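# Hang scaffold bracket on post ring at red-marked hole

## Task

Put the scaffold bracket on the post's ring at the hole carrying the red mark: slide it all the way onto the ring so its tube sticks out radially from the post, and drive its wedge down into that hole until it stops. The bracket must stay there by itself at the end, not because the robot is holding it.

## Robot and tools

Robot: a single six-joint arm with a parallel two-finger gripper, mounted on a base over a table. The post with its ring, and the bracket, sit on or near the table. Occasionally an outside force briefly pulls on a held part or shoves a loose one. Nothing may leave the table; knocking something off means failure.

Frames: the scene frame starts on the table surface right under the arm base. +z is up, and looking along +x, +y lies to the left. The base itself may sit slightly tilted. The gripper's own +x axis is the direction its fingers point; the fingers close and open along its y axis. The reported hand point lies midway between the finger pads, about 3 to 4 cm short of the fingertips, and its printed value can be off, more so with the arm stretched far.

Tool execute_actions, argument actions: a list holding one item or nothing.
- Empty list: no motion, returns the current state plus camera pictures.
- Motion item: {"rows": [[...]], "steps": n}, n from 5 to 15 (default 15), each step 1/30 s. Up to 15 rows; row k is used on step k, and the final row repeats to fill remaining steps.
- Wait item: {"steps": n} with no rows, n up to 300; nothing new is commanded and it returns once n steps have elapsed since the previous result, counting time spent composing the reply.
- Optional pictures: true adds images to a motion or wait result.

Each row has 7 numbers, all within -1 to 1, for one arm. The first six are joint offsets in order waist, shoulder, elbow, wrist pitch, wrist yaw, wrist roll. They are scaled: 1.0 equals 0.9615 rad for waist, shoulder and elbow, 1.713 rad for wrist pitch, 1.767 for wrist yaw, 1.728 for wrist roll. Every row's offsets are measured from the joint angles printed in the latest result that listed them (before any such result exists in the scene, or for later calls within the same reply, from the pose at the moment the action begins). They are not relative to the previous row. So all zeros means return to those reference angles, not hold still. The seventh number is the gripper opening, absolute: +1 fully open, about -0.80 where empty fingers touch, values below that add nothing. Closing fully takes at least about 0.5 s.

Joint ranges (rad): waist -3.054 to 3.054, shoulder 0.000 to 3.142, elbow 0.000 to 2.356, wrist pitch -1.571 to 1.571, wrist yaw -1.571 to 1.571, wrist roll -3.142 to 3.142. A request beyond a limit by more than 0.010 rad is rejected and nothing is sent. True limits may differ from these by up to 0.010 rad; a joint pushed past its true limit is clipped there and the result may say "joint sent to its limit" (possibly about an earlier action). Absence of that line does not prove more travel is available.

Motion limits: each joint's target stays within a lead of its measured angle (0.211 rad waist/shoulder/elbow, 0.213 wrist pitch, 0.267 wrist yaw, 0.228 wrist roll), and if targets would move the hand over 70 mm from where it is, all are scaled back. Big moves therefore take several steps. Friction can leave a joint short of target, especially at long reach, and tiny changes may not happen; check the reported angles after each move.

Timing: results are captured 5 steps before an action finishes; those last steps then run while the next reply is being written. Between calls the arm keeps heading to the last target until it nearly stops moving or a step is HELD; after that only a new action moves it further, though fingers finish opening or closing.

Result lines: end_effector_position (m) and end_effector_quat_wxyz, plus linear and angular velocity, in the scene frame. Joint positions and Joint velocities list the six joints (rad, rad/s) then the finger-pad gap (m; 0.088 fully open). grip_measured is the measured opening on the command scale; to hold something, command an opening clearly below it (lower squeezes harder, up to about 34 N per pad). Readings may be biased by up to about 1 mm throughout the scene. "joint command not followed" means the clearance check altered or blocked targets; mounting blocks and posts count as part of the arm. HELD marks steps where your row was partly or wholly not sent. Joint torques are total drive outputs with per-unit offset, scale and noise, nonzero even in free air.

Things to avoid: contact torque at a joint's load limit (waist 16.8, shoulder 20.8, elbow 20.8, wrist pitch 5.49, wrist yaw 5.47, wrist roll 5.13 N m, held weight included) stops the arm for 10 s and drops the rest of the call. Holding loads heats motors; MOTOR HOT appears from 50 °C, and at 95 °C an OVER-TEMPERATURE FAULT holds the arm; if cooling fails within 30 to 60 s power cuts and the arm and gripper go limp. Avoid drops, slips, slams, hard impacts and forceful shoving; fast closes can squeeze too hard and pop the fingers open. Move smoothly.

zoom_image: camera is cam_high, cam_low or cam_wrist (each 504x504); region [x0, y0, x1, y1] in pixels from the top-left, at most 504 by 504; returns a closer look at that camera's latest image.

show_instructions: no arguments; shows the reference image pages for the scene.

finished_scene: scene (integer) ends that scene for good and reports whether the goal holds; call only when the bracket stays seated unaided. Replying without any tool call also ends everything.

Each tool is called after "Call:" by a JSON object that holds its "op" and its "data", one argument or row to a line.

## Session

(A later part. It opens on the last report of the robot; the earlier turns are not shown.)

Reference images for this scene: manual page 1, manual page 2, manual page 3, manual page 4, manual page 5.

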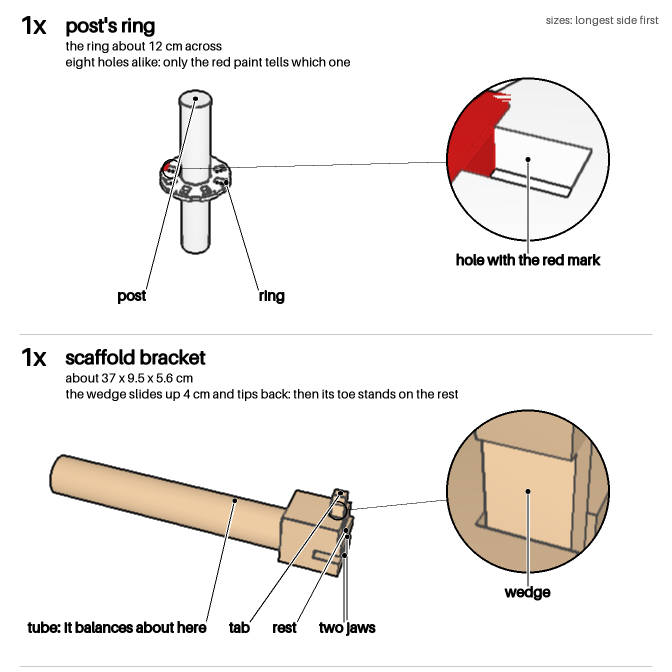

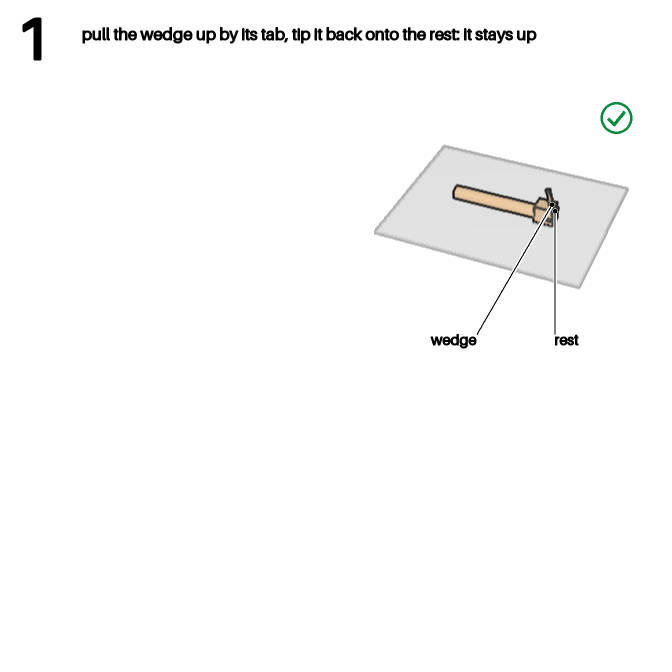

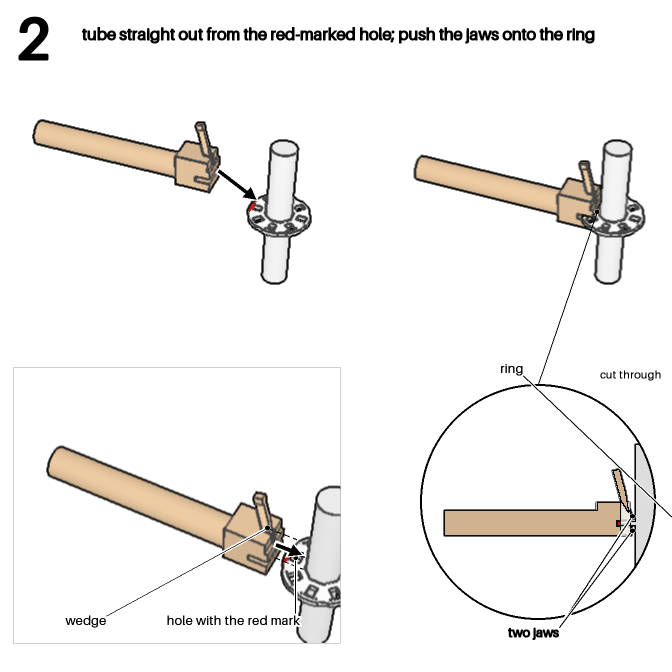

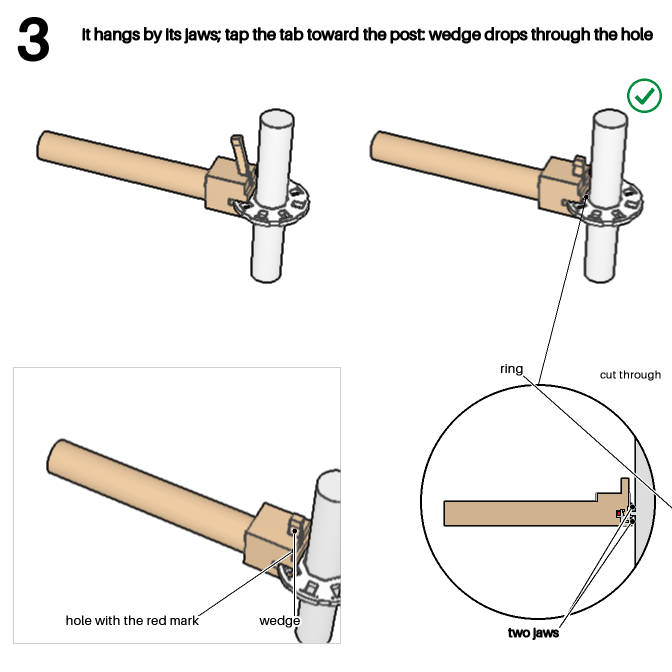

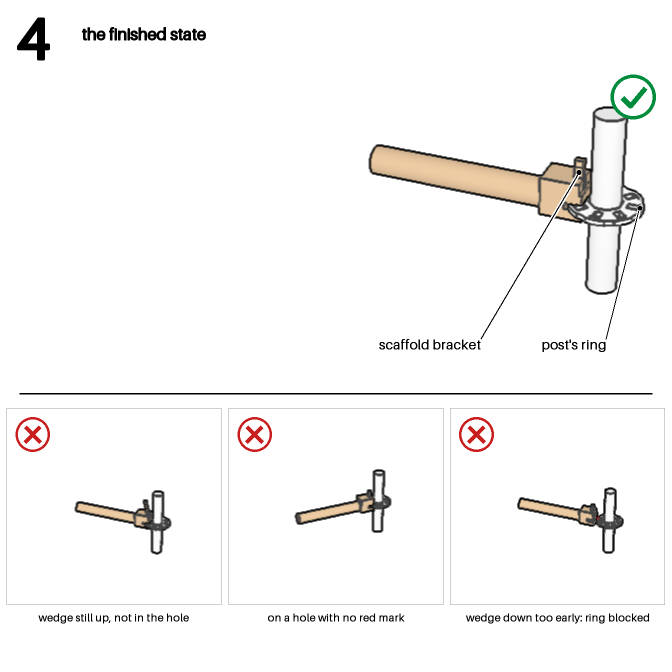

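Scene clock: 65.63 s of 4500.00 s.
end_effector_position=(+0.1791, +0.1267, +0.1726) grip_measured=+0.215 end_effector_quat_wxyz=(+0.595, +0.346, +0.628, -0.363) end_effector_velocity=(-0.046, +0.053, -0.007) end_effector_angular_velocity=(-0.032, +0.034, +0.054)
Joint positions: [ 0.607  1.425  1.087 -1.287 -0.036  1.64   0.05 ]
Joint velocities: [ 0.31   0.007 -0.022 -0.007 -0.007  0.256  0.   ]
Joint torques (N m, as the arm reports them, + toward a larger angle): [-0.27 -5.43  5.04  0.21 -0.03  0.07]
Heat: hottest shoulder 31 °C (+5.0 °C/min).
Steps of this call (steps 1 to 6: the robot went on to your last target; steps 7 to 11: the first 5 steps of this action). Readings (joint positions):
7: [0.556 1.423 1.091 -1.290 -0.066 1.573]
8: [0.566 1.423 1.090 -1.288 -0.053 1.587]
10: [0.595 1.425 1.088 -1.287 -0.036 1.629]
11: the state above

Call:
{"op": "execute_actions", "data": {
  "actions": []
}}

Call:
{"op": "zoom_image", "data": {
  "camera": "cam_low",
  "region": [190, 180, 250, 240]
}}

Scene clock: 65.80 s of 4500.00 s.
end_effector_position=(+0.1764, +0.1302, +0.1724) grip_measured=+0.215 end_effector_quat_wxyz=(+0.594, +0.346, +0.628, -0.364) end_effector_velocity=(-0.006, -0.001, +0.001) end_effector_angular_velocity=(-0.006, +0.018, -0.030)
Joint positions: [ 0.626  1.426  1.087 -1.287 -0.036  1.661  0.05 ]
Joint velocities: [ 0.007 -0.007 -0.002 -0.022 -0.007  0.037 -0.   ]
Joint torques (N m, as the arm reports them, + toward a larger angle): [ 0.16 -5.3   4.87  0.18  0.03  0.07]
Heat: hottest shoulder 31 °C (+5.0 °C/min).
Kept back: nothing.
Steps of this call (steps 1 to 5: the last 5 steps of your previous action). Readings (joint positions):
1: [0.615 1.426 1.087 -1.287 -0.036 1.647]
2: [0.621 1.426 1.087 -1.287 -0.036 1.652]
4: [0.626 1.426 1.087 -1.287 -0.036 1.659]
5: the state above

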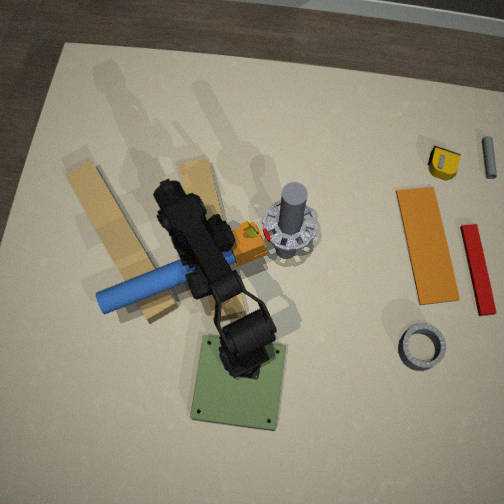

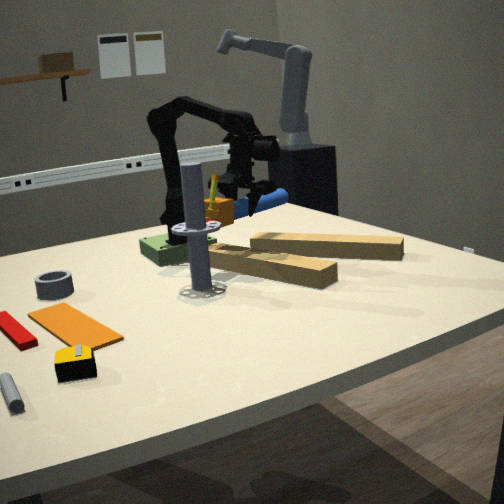

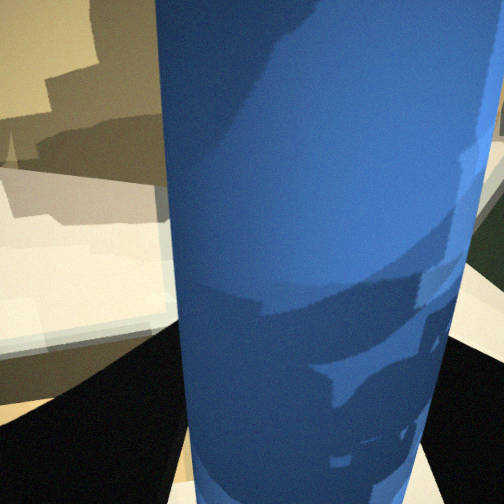

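Region (190, 180, 250, 240) of cam_low's 504x504 image, scaled by 8.400, with more detail than that image has.

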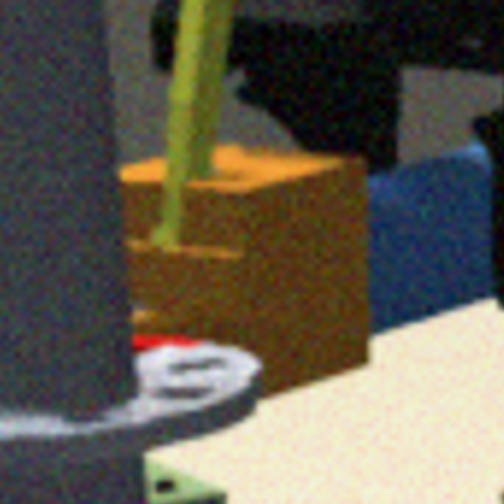

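Call:
{"op": "execute_actions", "data": {
  "actions": [
    {"rows": [[0,0,-0.009,0.004,-0.007,0,-1],[0,0,-0.018,0.008,-0.014,0,-1],[0,0,-0.027,0.012,-0.021,0,-1],[0,0,-0.036,0.016,-0.03,0,-1]], "steps": 12}
  ]
}}

Call:
{"op": "execute_actions", "data": {
  "actions": [
    {"steps": 8}
  ],
  "pictures": true
}}

Call:
{"op": "zoom_image", "data": {
  "camera": "cam_low",
  "region": [190, 180, 250, 240]
}}

Call:
{"op": "zoom_image", "data": {
  "camera": "cam_high",
  "region": [207, 165, 337, 295]
}}

Scene clock: 66.90 s of 4500.00 s.
end_effector_position=(+0.1694, +0.1334, +0.1634) grip_measured=+0.215 end_effector_quat_wxyz=(+0.577, +0.347, +0.644, -0.364) end_effector_velocity=(-0.027, -0.008, -0.032) end_effector_angular_velocity=(-0.022, +0.148, +0.000)
Joint positions: [ 0.627  1.43   1.052 -1.267 -0.079  1.663  0.05 ]
Joint velocities: [-0.002  0.027 -0.115  0.007 -0.066 -0.007  0.   ]
Joint torques (N m, as the arm reports them, + toward a larger angle): [-0.2  -5.64  5.19  0.54 -0.16 -0.06]
Heat: hottest shoulder 31 °C (+5.0 °C/min).
Steps of this call (steps 1 to 26: the robot went on to your last target; steps 27 to 33: the first 7 steps of this action). Readings (joint positions):
27: [0.627 1.426 1.085 -1.287 -0.036 1.664]
28: [0.627 1.426 1.082 -1.285 -0.039 1.664]
30: [0.627 1.427 1.069 -1.275 -0.058 1.664]
33: the state above

Scene clock: 67.17 s of 4500.00 s.
end_effector_position=(+0.1690, +0.1342, +0.1621) grip_measured=+0.215 end_effector_quat_wxyz=(+0.575, +0.348, +0.646, -0.363) end_effector_velocity=(-0.001, -0.003, -0.000) end_effector_angular_velocity=(-0.009, +0.002, +0.005)
Joint positions: [ 0.627  1.431  1.047 -1.261 -0.085  1.663  0.05 ]
Joint velocities: [-0.002 -0.002 -0.002 -0.007  0.007 -0.007 -0.   ]
Joint torques (N m, as the arm reports them, + toward a larger angle): [-0.21 -5.51  4.93  0.39 -0.22 -0.08]
Heat: hottest shoulder 31 °C (+4.1 °C/min).
Kept back: nothing.
Steps of this call (steps 1 to 5: the last 5 steps of your previous action; steps 6 to 8: the robot went on to your last target). Readings (joint positions):
1: [0.627 1.431 1.049 -1.266 -0.081 1.663]
2: [0.627 1.431 1.048 -1.265 -0.082 1.663]
4: [0.627 1.431 1.047 -1.262 -0.084 1.663]
8: the state above

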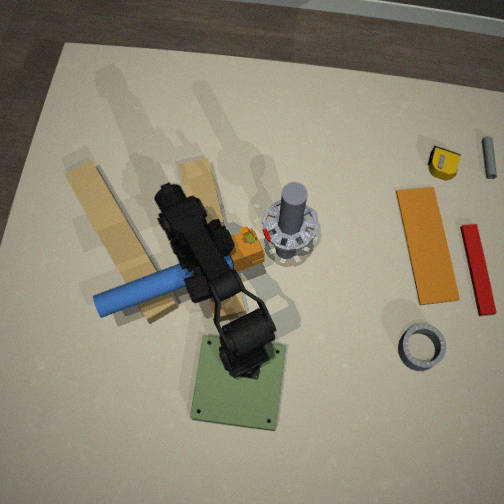

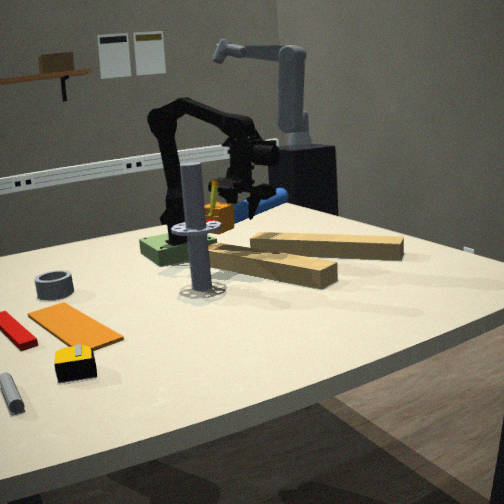

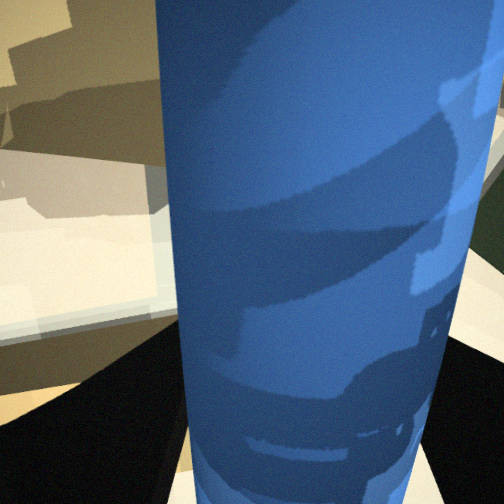

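Region (190, 180, 250, 240) of cam_low's 504x504 image, scaled by 8.400, with more detail than that image has.

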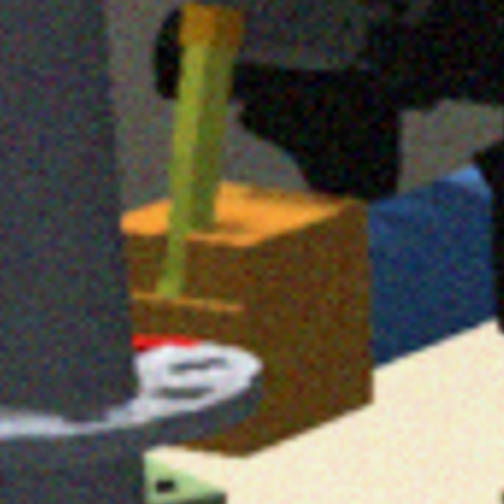

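Region (207, 165, 337, 295) of cam_high's 504x504 image, scaled by 3.877, with more detail than that image has.

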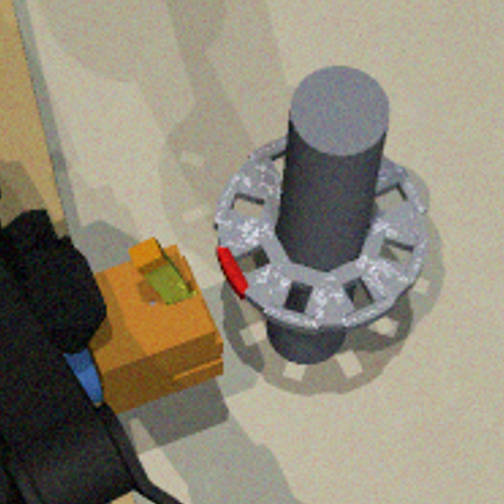

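Call:
{"op": "execute_actions", "data": {
  "actions": [
    {"rows": [[-0.008,0.008,0.013,-0.002,0,-0.004,-1],[-0.016,0.016,0.026,-0.004,0,-0.008,-1],[-0.024,0.024,0.039,-0.006,0,-0.012,-1],[-0.031,0.031,0.052,-0.0075,0,-0.016,-1]], "steps": 12}
  ]
}}

Call:
{"op": "execute_actions", "data": {
  "actions": [
    {"steps": 8}
  ],
  "pictures": true
}}

Call:
{"op": "zoom_image", "data": {
  "camera": "cam_low",
  "region": [190, 180, 250, 240]
}}

Call:
{"op": "zoom_image", "data": {
  "camera": "cam_high",
  "region": [207, 165, 337, 295]
}}

Scene clock: 68.00 s of 4500.00 s.
end_effector_position=(+0.1761, +0.1327, +0.1614) grip_measured=+0.215 end_effector_quat_wxyz=(+0.572, +0.346, +0.647, -0.367) end_effector_velocity=(+0.029, +0.002, +0.014) end_effector_angular_velocity=(+0.038, -0.036, -0.020)
Joint positions: [ 0.603  1.461  1.07  -1.267 -0.086  1.641  0.05 ]
Joint velocities: [-0.071  0.046  0.1   -0.007 -0.007 -0.051 -0.   ]
Joint torques (N m, as the arm reports them, + toward a larger angle): [-0.04 -5.75  6.18 -0.09 -0.08 -0.07]
Heat: hottest shoulder 31 °C (+4.0 °C/min).
Steps of this call (steps 1 to 15: the robot went on to your last target; steps 16 to 18: nothing new was sent; steps 19 to 25: the first 7 steps of this action). Readings (joint positions):
19: [0.627 1.432 1.047 -1.261 -0.086 1.661]
20: [0.625 1.435 1.048 -1.261 -0.086 1.658]
22: [0.616 1.447 1.055 -1.265 -0.086 1.649]
25: the state above

Scene clock: 68.27 s of 4500.00 s.
end_effector_position=(+0.1776, +0.1331, +0.1628) grip_measured=+0.215 end_effector_quat_wxyz=(+0.572, +0.346, +0.647, -0.365) end_effector_velocity=(-0.005, -0.002, -0.001) end_effector_angular_velocity=(-0.008, +0.026, +0.004)
Joint positions: [ 0.601  1.464  1.077 -1.269 -0.086  1.637  0.05 ]
Joint velocities: [-0.002  0.002 -0.002 -0.022 -0.007 -0.007 -0.   ]
Joint torques (N m, as the arm reports them, + toward a larger angle): [-0.36 -5.6   6.21 -0.03 -0.06 -0.06]
Heat: hottest shoulder 31 °C (+4.0 °C/min).
Kept back: nothing.
Steps of this call (steps 1 to 5: the last 5 steps of your previous action; steps 6 to 8: the robot went on to your last target). Readings (joint positions):
1: [0.601 1.462 1.073 -1.267 -0.086 1.640]
2: [0.601 1.463 1.075 -1.267 -0.086 1.639]
4: [0.601 1.463 1.077 -1.268 -0.086 1.638]
8: the state above

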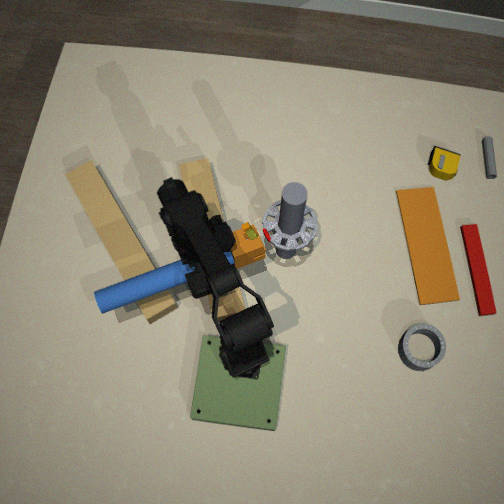

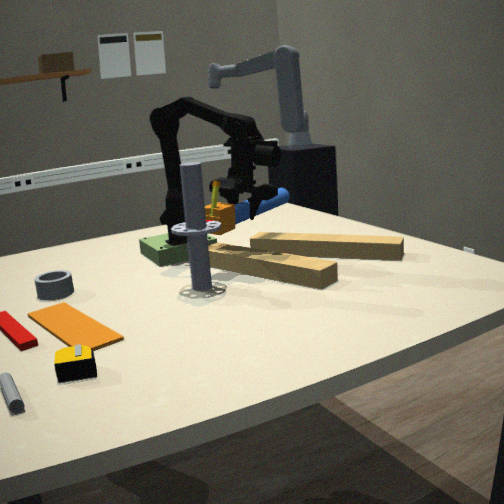

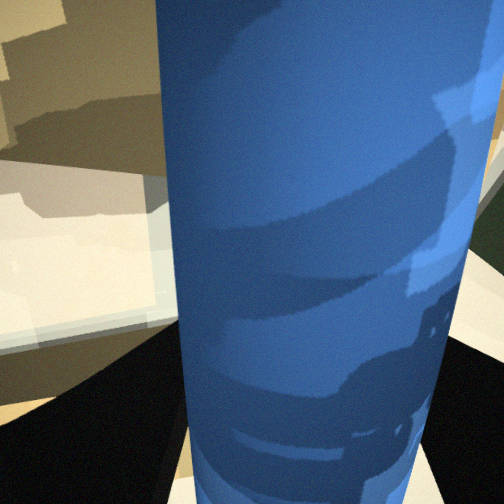

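Region (190, 180, 250, 240) of cam_low's 504x504 image, scaled by 8.400, with more detail than that image has.

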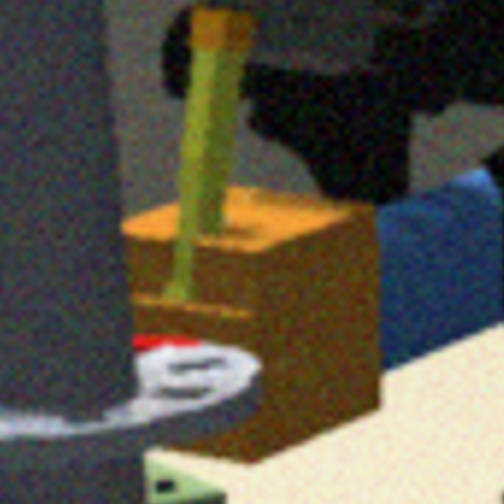

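Region (207, 165, 337, 295) of cam_high's 504x504 image, scaled by 3.877, with more detail than that image has.

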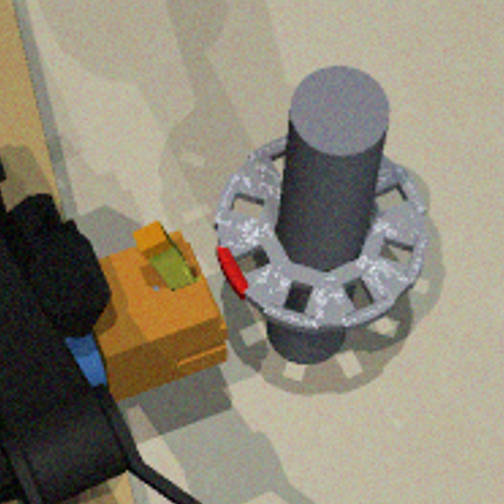

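Call:
{"op": "execute_actions", "data": {
  "actions": [
    {"rows": [[-0.002,-0.012,-0.005,0.006,0,0,-1],[-0.004,-0.024,-0.01,0.012,0,0.001,-1],[-0.006,-0.036,-0.015,0.018,0,0.001,-1],[-0.008,-0.048,-0.02,0.024,0,0.002,-1],[-0.009,-0.058,-0.026,0.029,0,0.002,-1]], "steps": 12}
  ]
}}

Call:
{"op": "execute_actions", "data": {
  "actions": [
    {"steps": 8}
  ],
  "pictures": true
}}

Call:
{"op": "zoom_image", "data": {
  "camera": "cam_low",
  "region": [190, 180, 250, 240]
}}

Call:
{"op": "zoom_image", "data": {
  "camera": "cam_high",
  "region": [207, 165, 337, 295]
}}

Scene clock: 69.17 s of 4500.00 s.
end_effector_position=(+0.1797, +0.1332, +0.1625) grip_measured=+0.215 end_effector_quat_wxyz=(+0.579, +0.361, +0.640, -0.353) end_effector_velocity=(-0.003, -0.008, +0.019) end_effector_angular_velocity=(+0.093, -0.128, -0.034)
Joint positions: [ 0.596  1.435  1.053 -1.231 -0.086  1.637  0.05 ]
Joint velocities: [-0.027 -0.173 -0.066  0.051 -0.007  0.007 -0.   ]
Joint torques (N m, as the arm reports them, + toward a larger angle): [-0.21 -6.76  5.03  0.65 -0.07  0.06]
Heat: hottest shoulder 31 °C (+4.1 °C/min).
Steps of this call (steps 1 to 15: the robot went on to your last target; steps 16 to 20: nothing new was sent; steps 21 to 27: the first 7 steps of this action). Readings (joint positions):
21: [0.600 1.464 1.077 -1.269 -0.086 1.637]
22: [0.600 1.463 1.076 -1.266 -0.086 1.637]
24: [0.599 1.455 1.066 -1.249 -0.086 1.637]
27: the state above

Scene clock: 69.43 s of 4500.00 s.
end_effector_position=(+0.1805, +0.1335, +0.1633) grip_measured=+0.215 end_effector_quat_wxyz=(+0.581, +0.366, +0.638, -0.349) end_effector_velocity=(-0.004, -0.002, -0.002) end_effector_angular_velocity=(-0.003, +0.018, +0.005)
Joint positions: [ 0.595  1.425  1.048 -1.222 -0.086  1.638  0.05 ]
Joint velocities: [-0.002 -0.002 -0.012 -0.007 -0.007 -0.007 -0.   ]
Joint torques (N m, as the arm reports them, + toward a larger angle): [-0.38 -6.97  5.04  0.6  -0.08  0.06]
Heat: hottest shoulder 31 °C (+4.0 °C/min).
Kept back: nothing.
Steps of this call (steps 1 to 5: the last 5 steps of your previous action; steps 6 to 8: the robot went on to your last target). Readings (joint positions):
1: [0.595 1.430 1.052 -1.229 -0.086 1.638]
2: [0.595 1.427 1.051 -1.226 -0.086 1.638]
4: [0.595 1.425 1.050 -1.223 -0.086 1.638]
8: the state above

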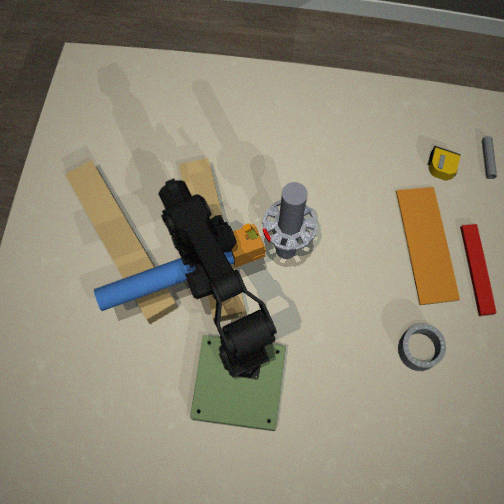

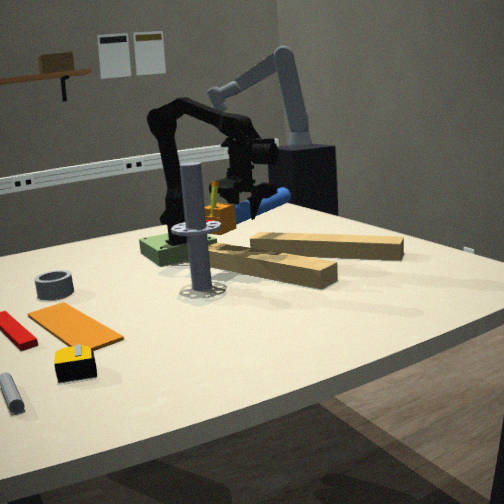

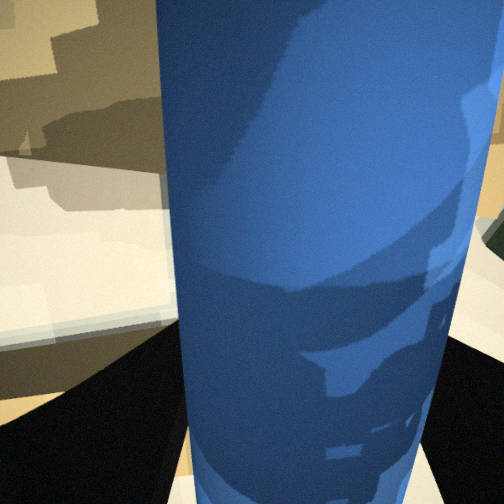

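Region (190, 180, 250, 240) of cam_low's 504x504 image, scaled by 8.400, with more detail than that image has.

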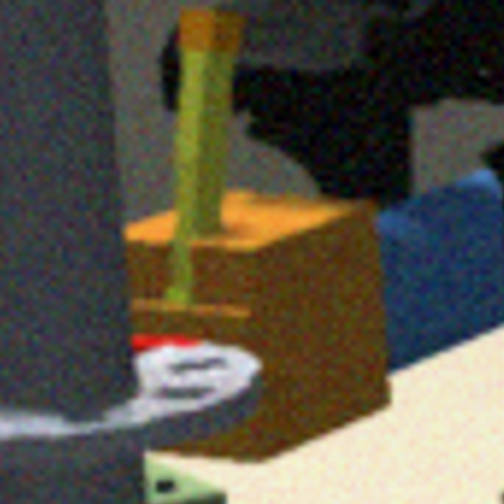

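Region (207, 165, 337, 295) of cam_high's 504x504 image, scaled by 3.877, with more detail than that image has.

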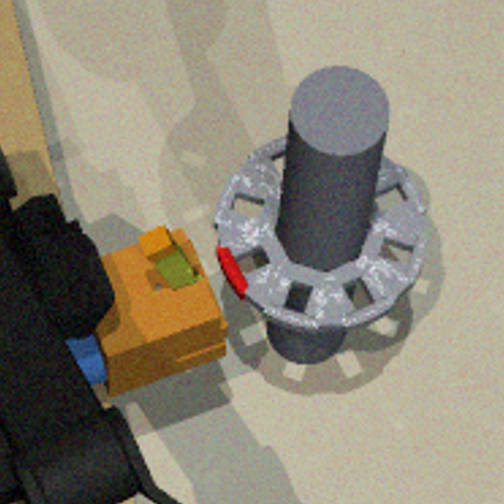

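Call:
{"op": "execute_actions", "data": {
  "actions": [
    {"rows": [[-0.002,0.007,0.015,-0.003,0,-0.001,-1],[-0.005,0.014,0.03,-0.006,0,-0.003,-1],[-0.008,0.021,0.045,-0.01,0,-0.004,-1],[-0.01,0.029,0.06,-0.013,0,-0.006,-1]], "steps": 12}
  ]
}}

Call:
{"op": "execute_actions", "data": {
  "actions": [
    {"steps": 8}
  ],
  "pictures": true
}}

Call:
{"op": "zoom_image", "data": {
  "camera": "cam_low",
  "region": [190, 180, 250, 240]
}}

Call:
{"op": "zoom_image", "data": {
  "camera": "cam_high",
  "region": [207, 165, 337, 295]
}}

Scene clock: 70.20 s of 4500.00 s.
end_effector_position=(+0.1852, +0.1349, +0.1646) grip_measured=+0.215 end_effector_quat_wxyz=(+0.579, +0.362, +0.640, -0.352) end_effector_velocity=(+0.028, +0.013, +0.019) end_effector_angular_velocity=(+0.042, -0.049, +0.014)
Joint positions: [ 0.589  1.453  1.077 -1.235 -0.086  1.631  0.05 ]
Joint velocities: [-0.022  0.056  0.125 -0.007 -0.007 -0.037  0.   ]
Joint torques (N m, as the arm reports them, + toward a larger angle): [-0.26 -5.83  6.24  0.   -0.07 -0.08]
Heat: hottest shoulder 31 °C (+4.1 °C/min).
Steps of this call (steps 1 to 16: the robot went on to your last target; steps 17 to 23: the first 7 steps of this action). Readings (joint positions):
17: [0.595 1.425 1.048 -1.221 -0.086 1.638]
18: [0.595 1.427 1.048 -1.221 -0.086 1.638]
20: [0.593 1.439 1.059 -1.231 -0.086 1.635]
23: the state above

Scene clock: 70.47 s of 4500.00 s.
end_effector_position=(+0.1861, +0.1353, +0.1661) grip_measured=+0.215 end_effector_quat_wxyz=(+0.579, +0.362, +0.640, -0.352) end_effector_velocity=(-0.005, -0.002, -0.002) end_effector_angular_velocity=(-0.009, +0.029, +0.019)
Joint positions: [ 0.588  1.456  1.085 -1.24  -0.086  1.63   0.05 ]
Joint velocities: [-0.002  0.007 -0.002 -0.022 -0.007 -0.022 -0.   ]
Joint torques (N m, as the arm reports them, + toward a larger angle): [-0.34 -5.71  6.32  0.1  -0.08 -0.06]
Heat: hottest shoulder 31 °C (+4.0 °C/min).
Kept back: nothing.
Steps of this call (steps 1 to 5: the last 5 steps of your previous action; steps 6 to 8: the robot went on to your last target). Readings (joint positions):
1: [0.588 1.454 1.080 -1.235 -0.086 1.631]
2: [0.588 1.454 1.083 -1.236 -0.086 1.631]
4: [0.588 1.454 1.085 -1.239 -0.086 1.630]
8: the state above

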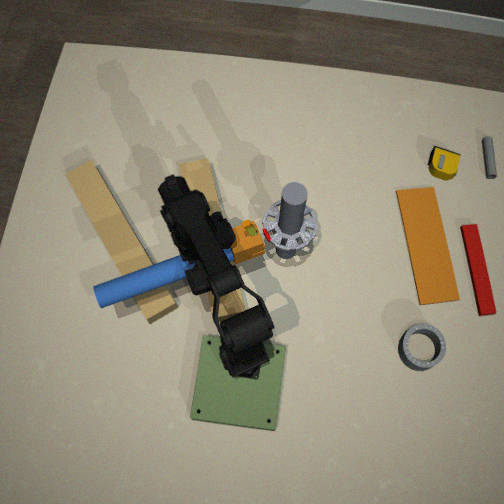

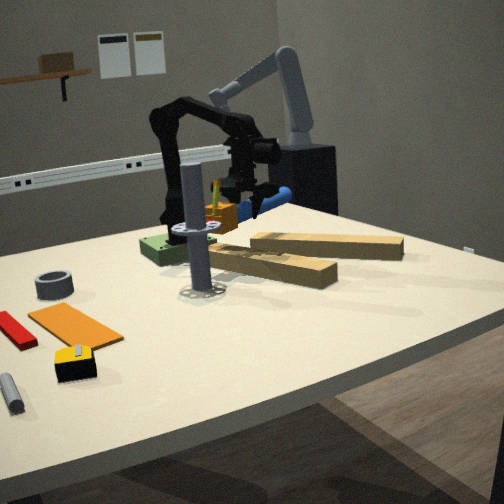

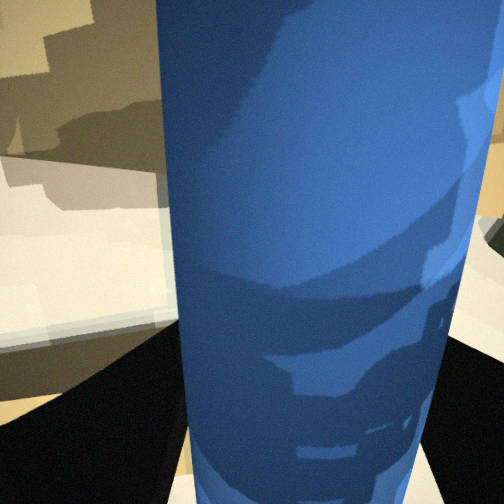

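Region (190, 180, 250, 240) of cam_low's 504x504 image, scaled by 8.400, with more detail than that image has.

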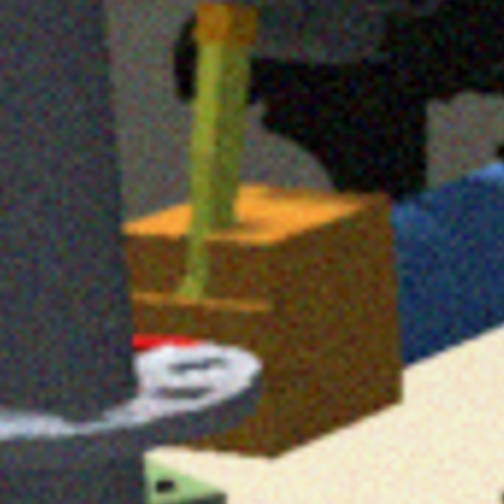

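Region (207, 165, 337, 295) of cam_high's 504x504 image, scaled by 3.877, with more detail than that image has.

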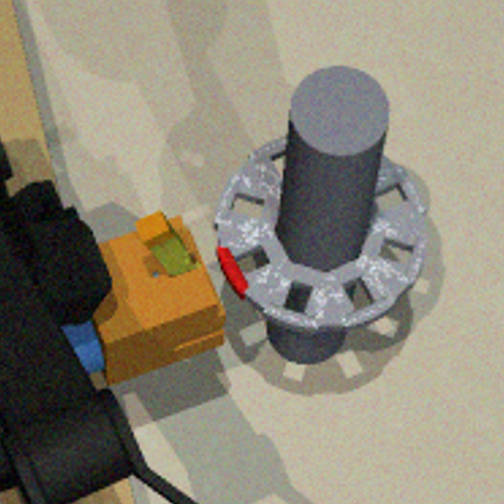

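Call:
{"op": "execute_actions", "data": {
  "actions": [],
  "pictures": true
}}

Scene clock: 71.43 s of 4500.00 s.
end_effector_position=(+0.1861, +0.1353, +0.1660) grip_measured=+0.215 end_effector_quat_wxyz=(+0.579, +0.362, +0.640, -0.352) end_effector_velocity=(-0.003, +0.001, +0.000) end_effector_angular_velocity=(+0.014, +0.018, -0.010)
Joint positions: [ 0.588  1.456  1.085 -1.24  -0.086  1.63   0.05 ]
Joint velocities: [-0.002 -0.002 -0.002 -0.007 -0.022  0.007 -0.   ]
Joint torques (N m, as the arm reports them, + toward a larger angle): [-0.38 -5.63  6.39  0.1  -0.08 -0.07]
Heat: hottest shoulder 31 °C (+4.0 °C/min).
Kept back: nothing.
Steps of this call (steps 1 to 15: the robot went on to your last target; steps 16 to 29: nothing new was sent). Readings (joint positions):
1: [0.588 1.456 1.085 -1.240 -0.086 1.630]
2: [0.588 1.456 1.085 -1.240 -0.086 1.630]
4: [0.588 1.456 1.085 -1.240 -0.086 1.630]
8: [0.588 1.456 1.085 -1.240 -0.086 1.630]
29: the state above
The arm was judged still, so your last target was given up. Only a new action makes it travel on or press farther. Fingers that are still opening or closing keep moving.

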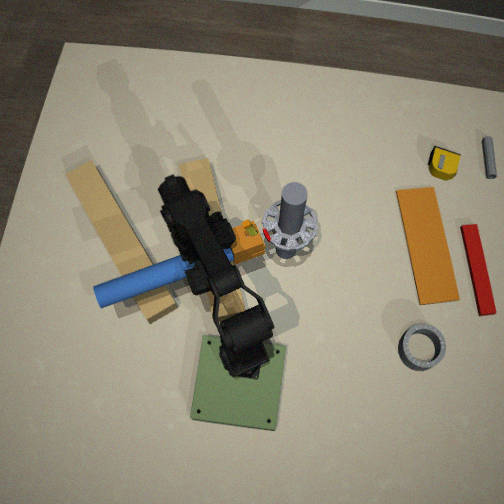

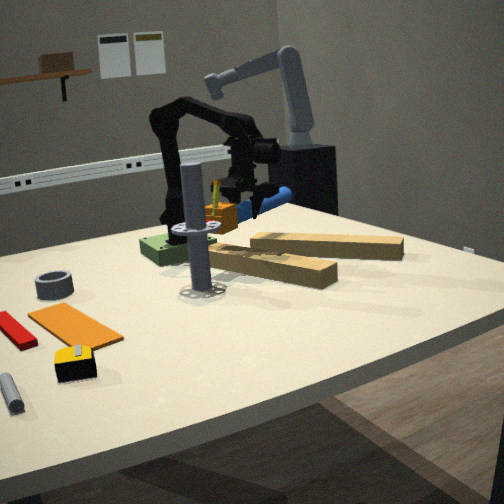

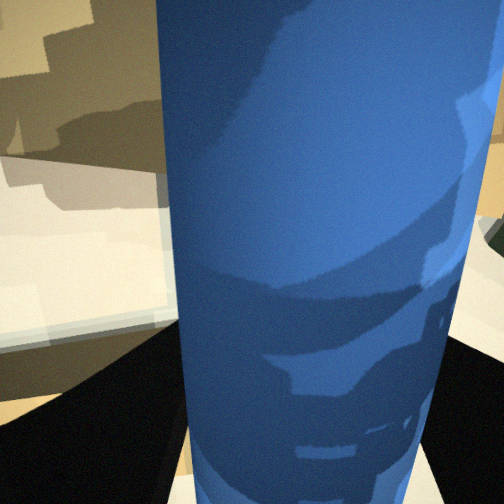

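Call:
{"op": "execute_actions", "data": {
  "actions": [
    {"rows": [[0,0,0.031,-0.0175,0,0,-1]], "steps": 15}
  ],
  "pictures": true
}}

Call:
{"op": "zoom_image", "data": {
  "camera": "cam_low",
  "region": [190, 180, 250, 240]
}}

Call:
{"op": "zoom_image", "data": {
  "camera": "cam_high",
  "region": [207, 165, 337, 295]
}}

Scene clock: 71.93 s of 4500.00 s.
end_effector_position=(+0.1836, +0.1336, +0.1677) grip_measured=+0.215 end_effector_quat_wxyz=(+0.576, +0.356, +0.643, -0.358) end_effector_velocity=(-0.003, +0.000, +0.000) end_effector_angular_velocity=(+0.003, +0.010, +0.009)
Joint positions: [ 0.588  1.459  1.095 -1.265 -0.086  1.63   0.05 ]
Joint velocities: [ 0.002 -0.002 -0.002 -0.007 -0.007 -0.007  0.   ]
Joint torques (N m, as the arm reports them, + toward a larger angle): [-0.04 -5.59  6.42  0.05 -0.08 -0.02]
Heat: hottest shoulder 30 °C (+3.0 °C/min).
Steps of this call (steps 1 to 5: nothing new was sent; steps 6 to 15: the first 10 steps of this action). Readings (joint positions):
6: [0.588 1.457 1.087 -1.243 -0.086 1.630]
7: [0.588 1.458 1.090 -1.251 -0.086 1.630]
9: [0.588 1.459 1.092 -1.260 -0.086 1.630]
13: [0.588 1.459 1.094 -1.263 -0.086 1.630]
15: the state above

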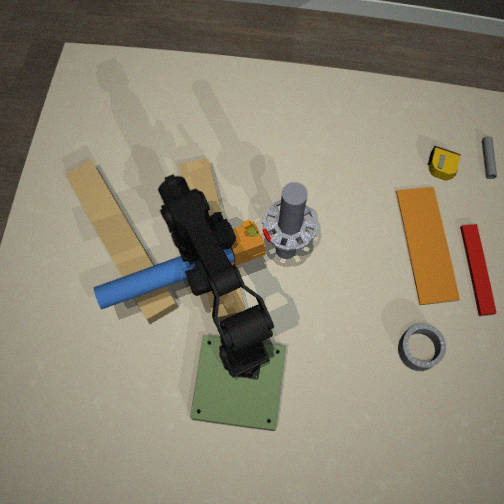

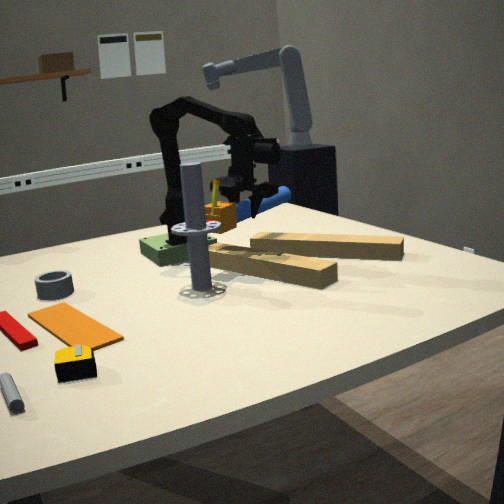

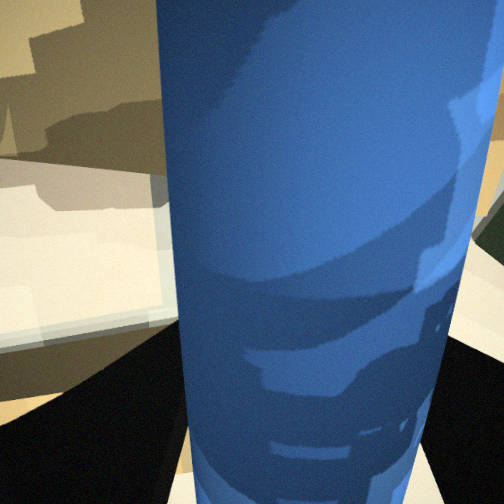

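Region (190, 180, 250, 240) of cam_low's 504x504 image, scaled by 8.400, with more detail than that image has.

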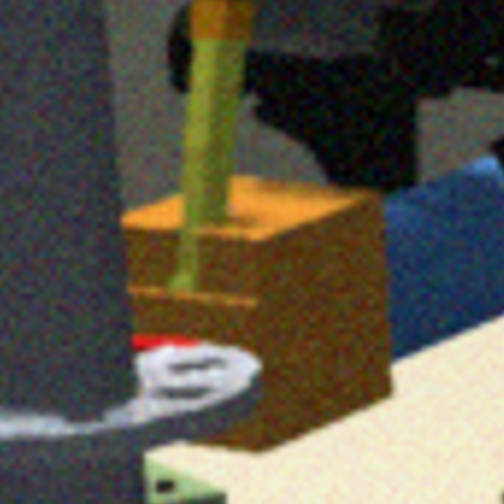

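Region (207, 165, 337, 295) of cam_high's 504x504 image, scaled by 3.877, with more detail than that image has.

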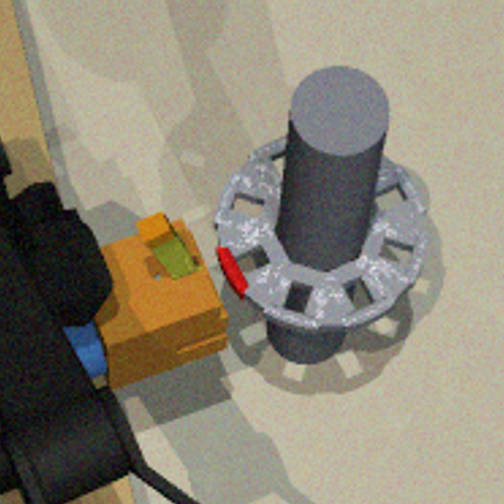

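Call:
{"op": "execute_actions", "data": {
  "actions": [
    {"rows": [[0,0.018,0.033,-0.0105,0,0,-1]], "steps": 15}
  ],
  "pictures": true
}}

Call:
{"op": "zoom_image", "data": {
  "camera": "cam_low",
  "region": [190, 180, 250, 240]
}}

Call:
{"op": "zoom_image", "data": {
  "camera": "cam_high",
  "region": [207, 165, 337, 295]
}}

Scene clock: 72.50 s of 4500.00 s.
end_effector_position=(+0.1837, +0.1337, +0.1663) grip_measured=+0.215 end_effector_quat_wxyz=(+0.572, +0.349, +0.646, -0.365) end_effector_velocity=(-0.001, +0.002, +0.003) end_effector_angular_velocity=(+0.022, +0.009, +0.018)
Joint positions: [ 0.588  1.48   1.106 -1.278 -0.086  1.63   0.05 ]
Joint velocities: [-0.002 -0.002  0.007 -0.007 -0.022 -0.022  0.   ]
Joint torques (N m, as the arm reports them, + toward a larger angle): [-0.06 -5.71  6.32 -0.02 -0.07  0.01]
Heat: hottest shoulder 30 °C (+2.0 °C/min).
Steps of this call (steps 1 to 5: the last 5 steps of your previous action; steps 6 to 7: the robot went on to your last target; steps 8 to 17: the first 10 steps of this action). Readings (joint positions):
8: [0.588 1.462 1.097 -1.268 -0.086 1.630]
9: [0.588 1.467 1.100 -1.273 -0.086 1.630]
11: [0.588 1.475 1.104 -1.274 -0.086 1.630]
15: [0.588 1.480 1.105 -1.277 -0.086 1.630]
17: the state above

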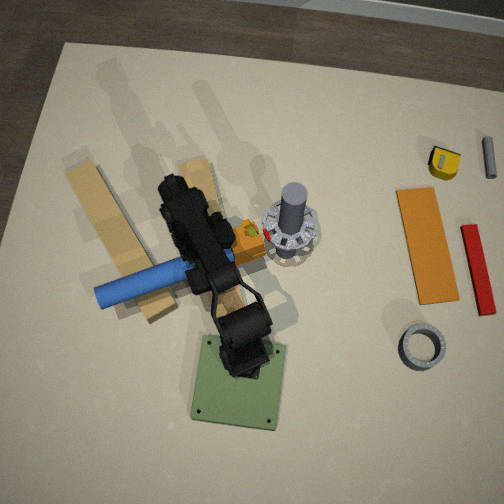

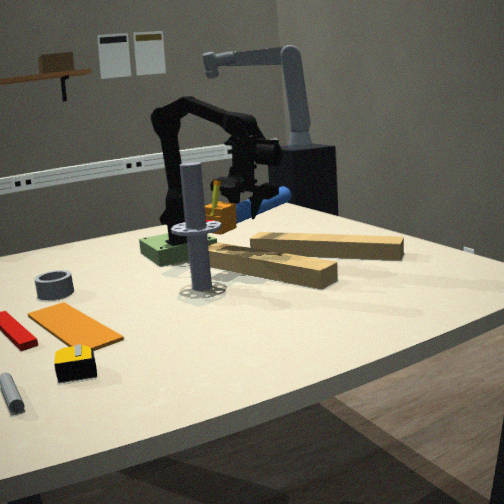

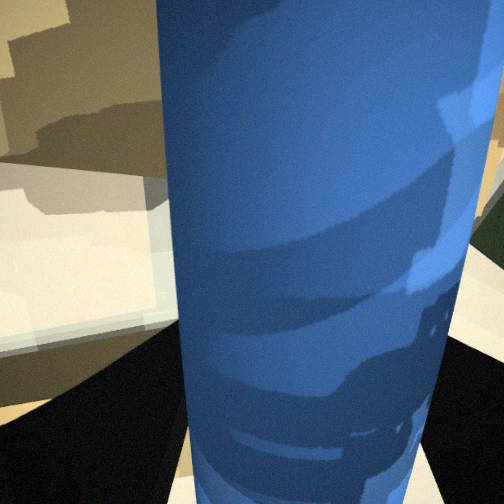

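Region (190, 180, 250, 240) of cam_low's 504x504 image, scaled by 8.400, with more detail than that image has.

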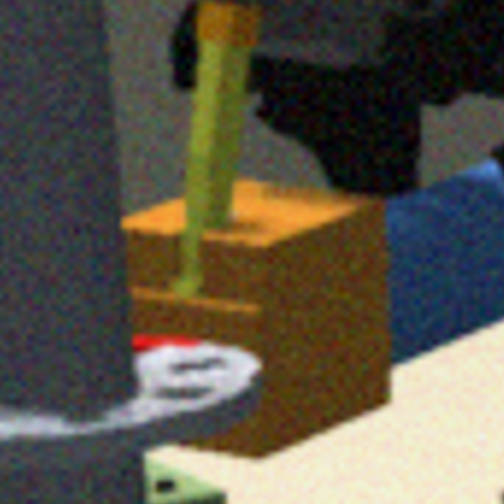

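Region (207, 165, 337, 295) of cam_high's 504x504 image, scaled by 3.877, with more detail than that image has.

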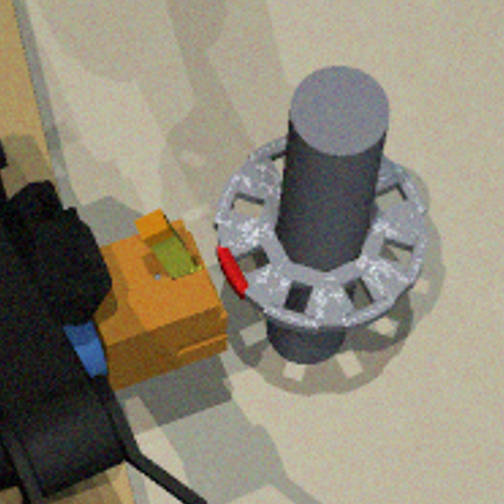

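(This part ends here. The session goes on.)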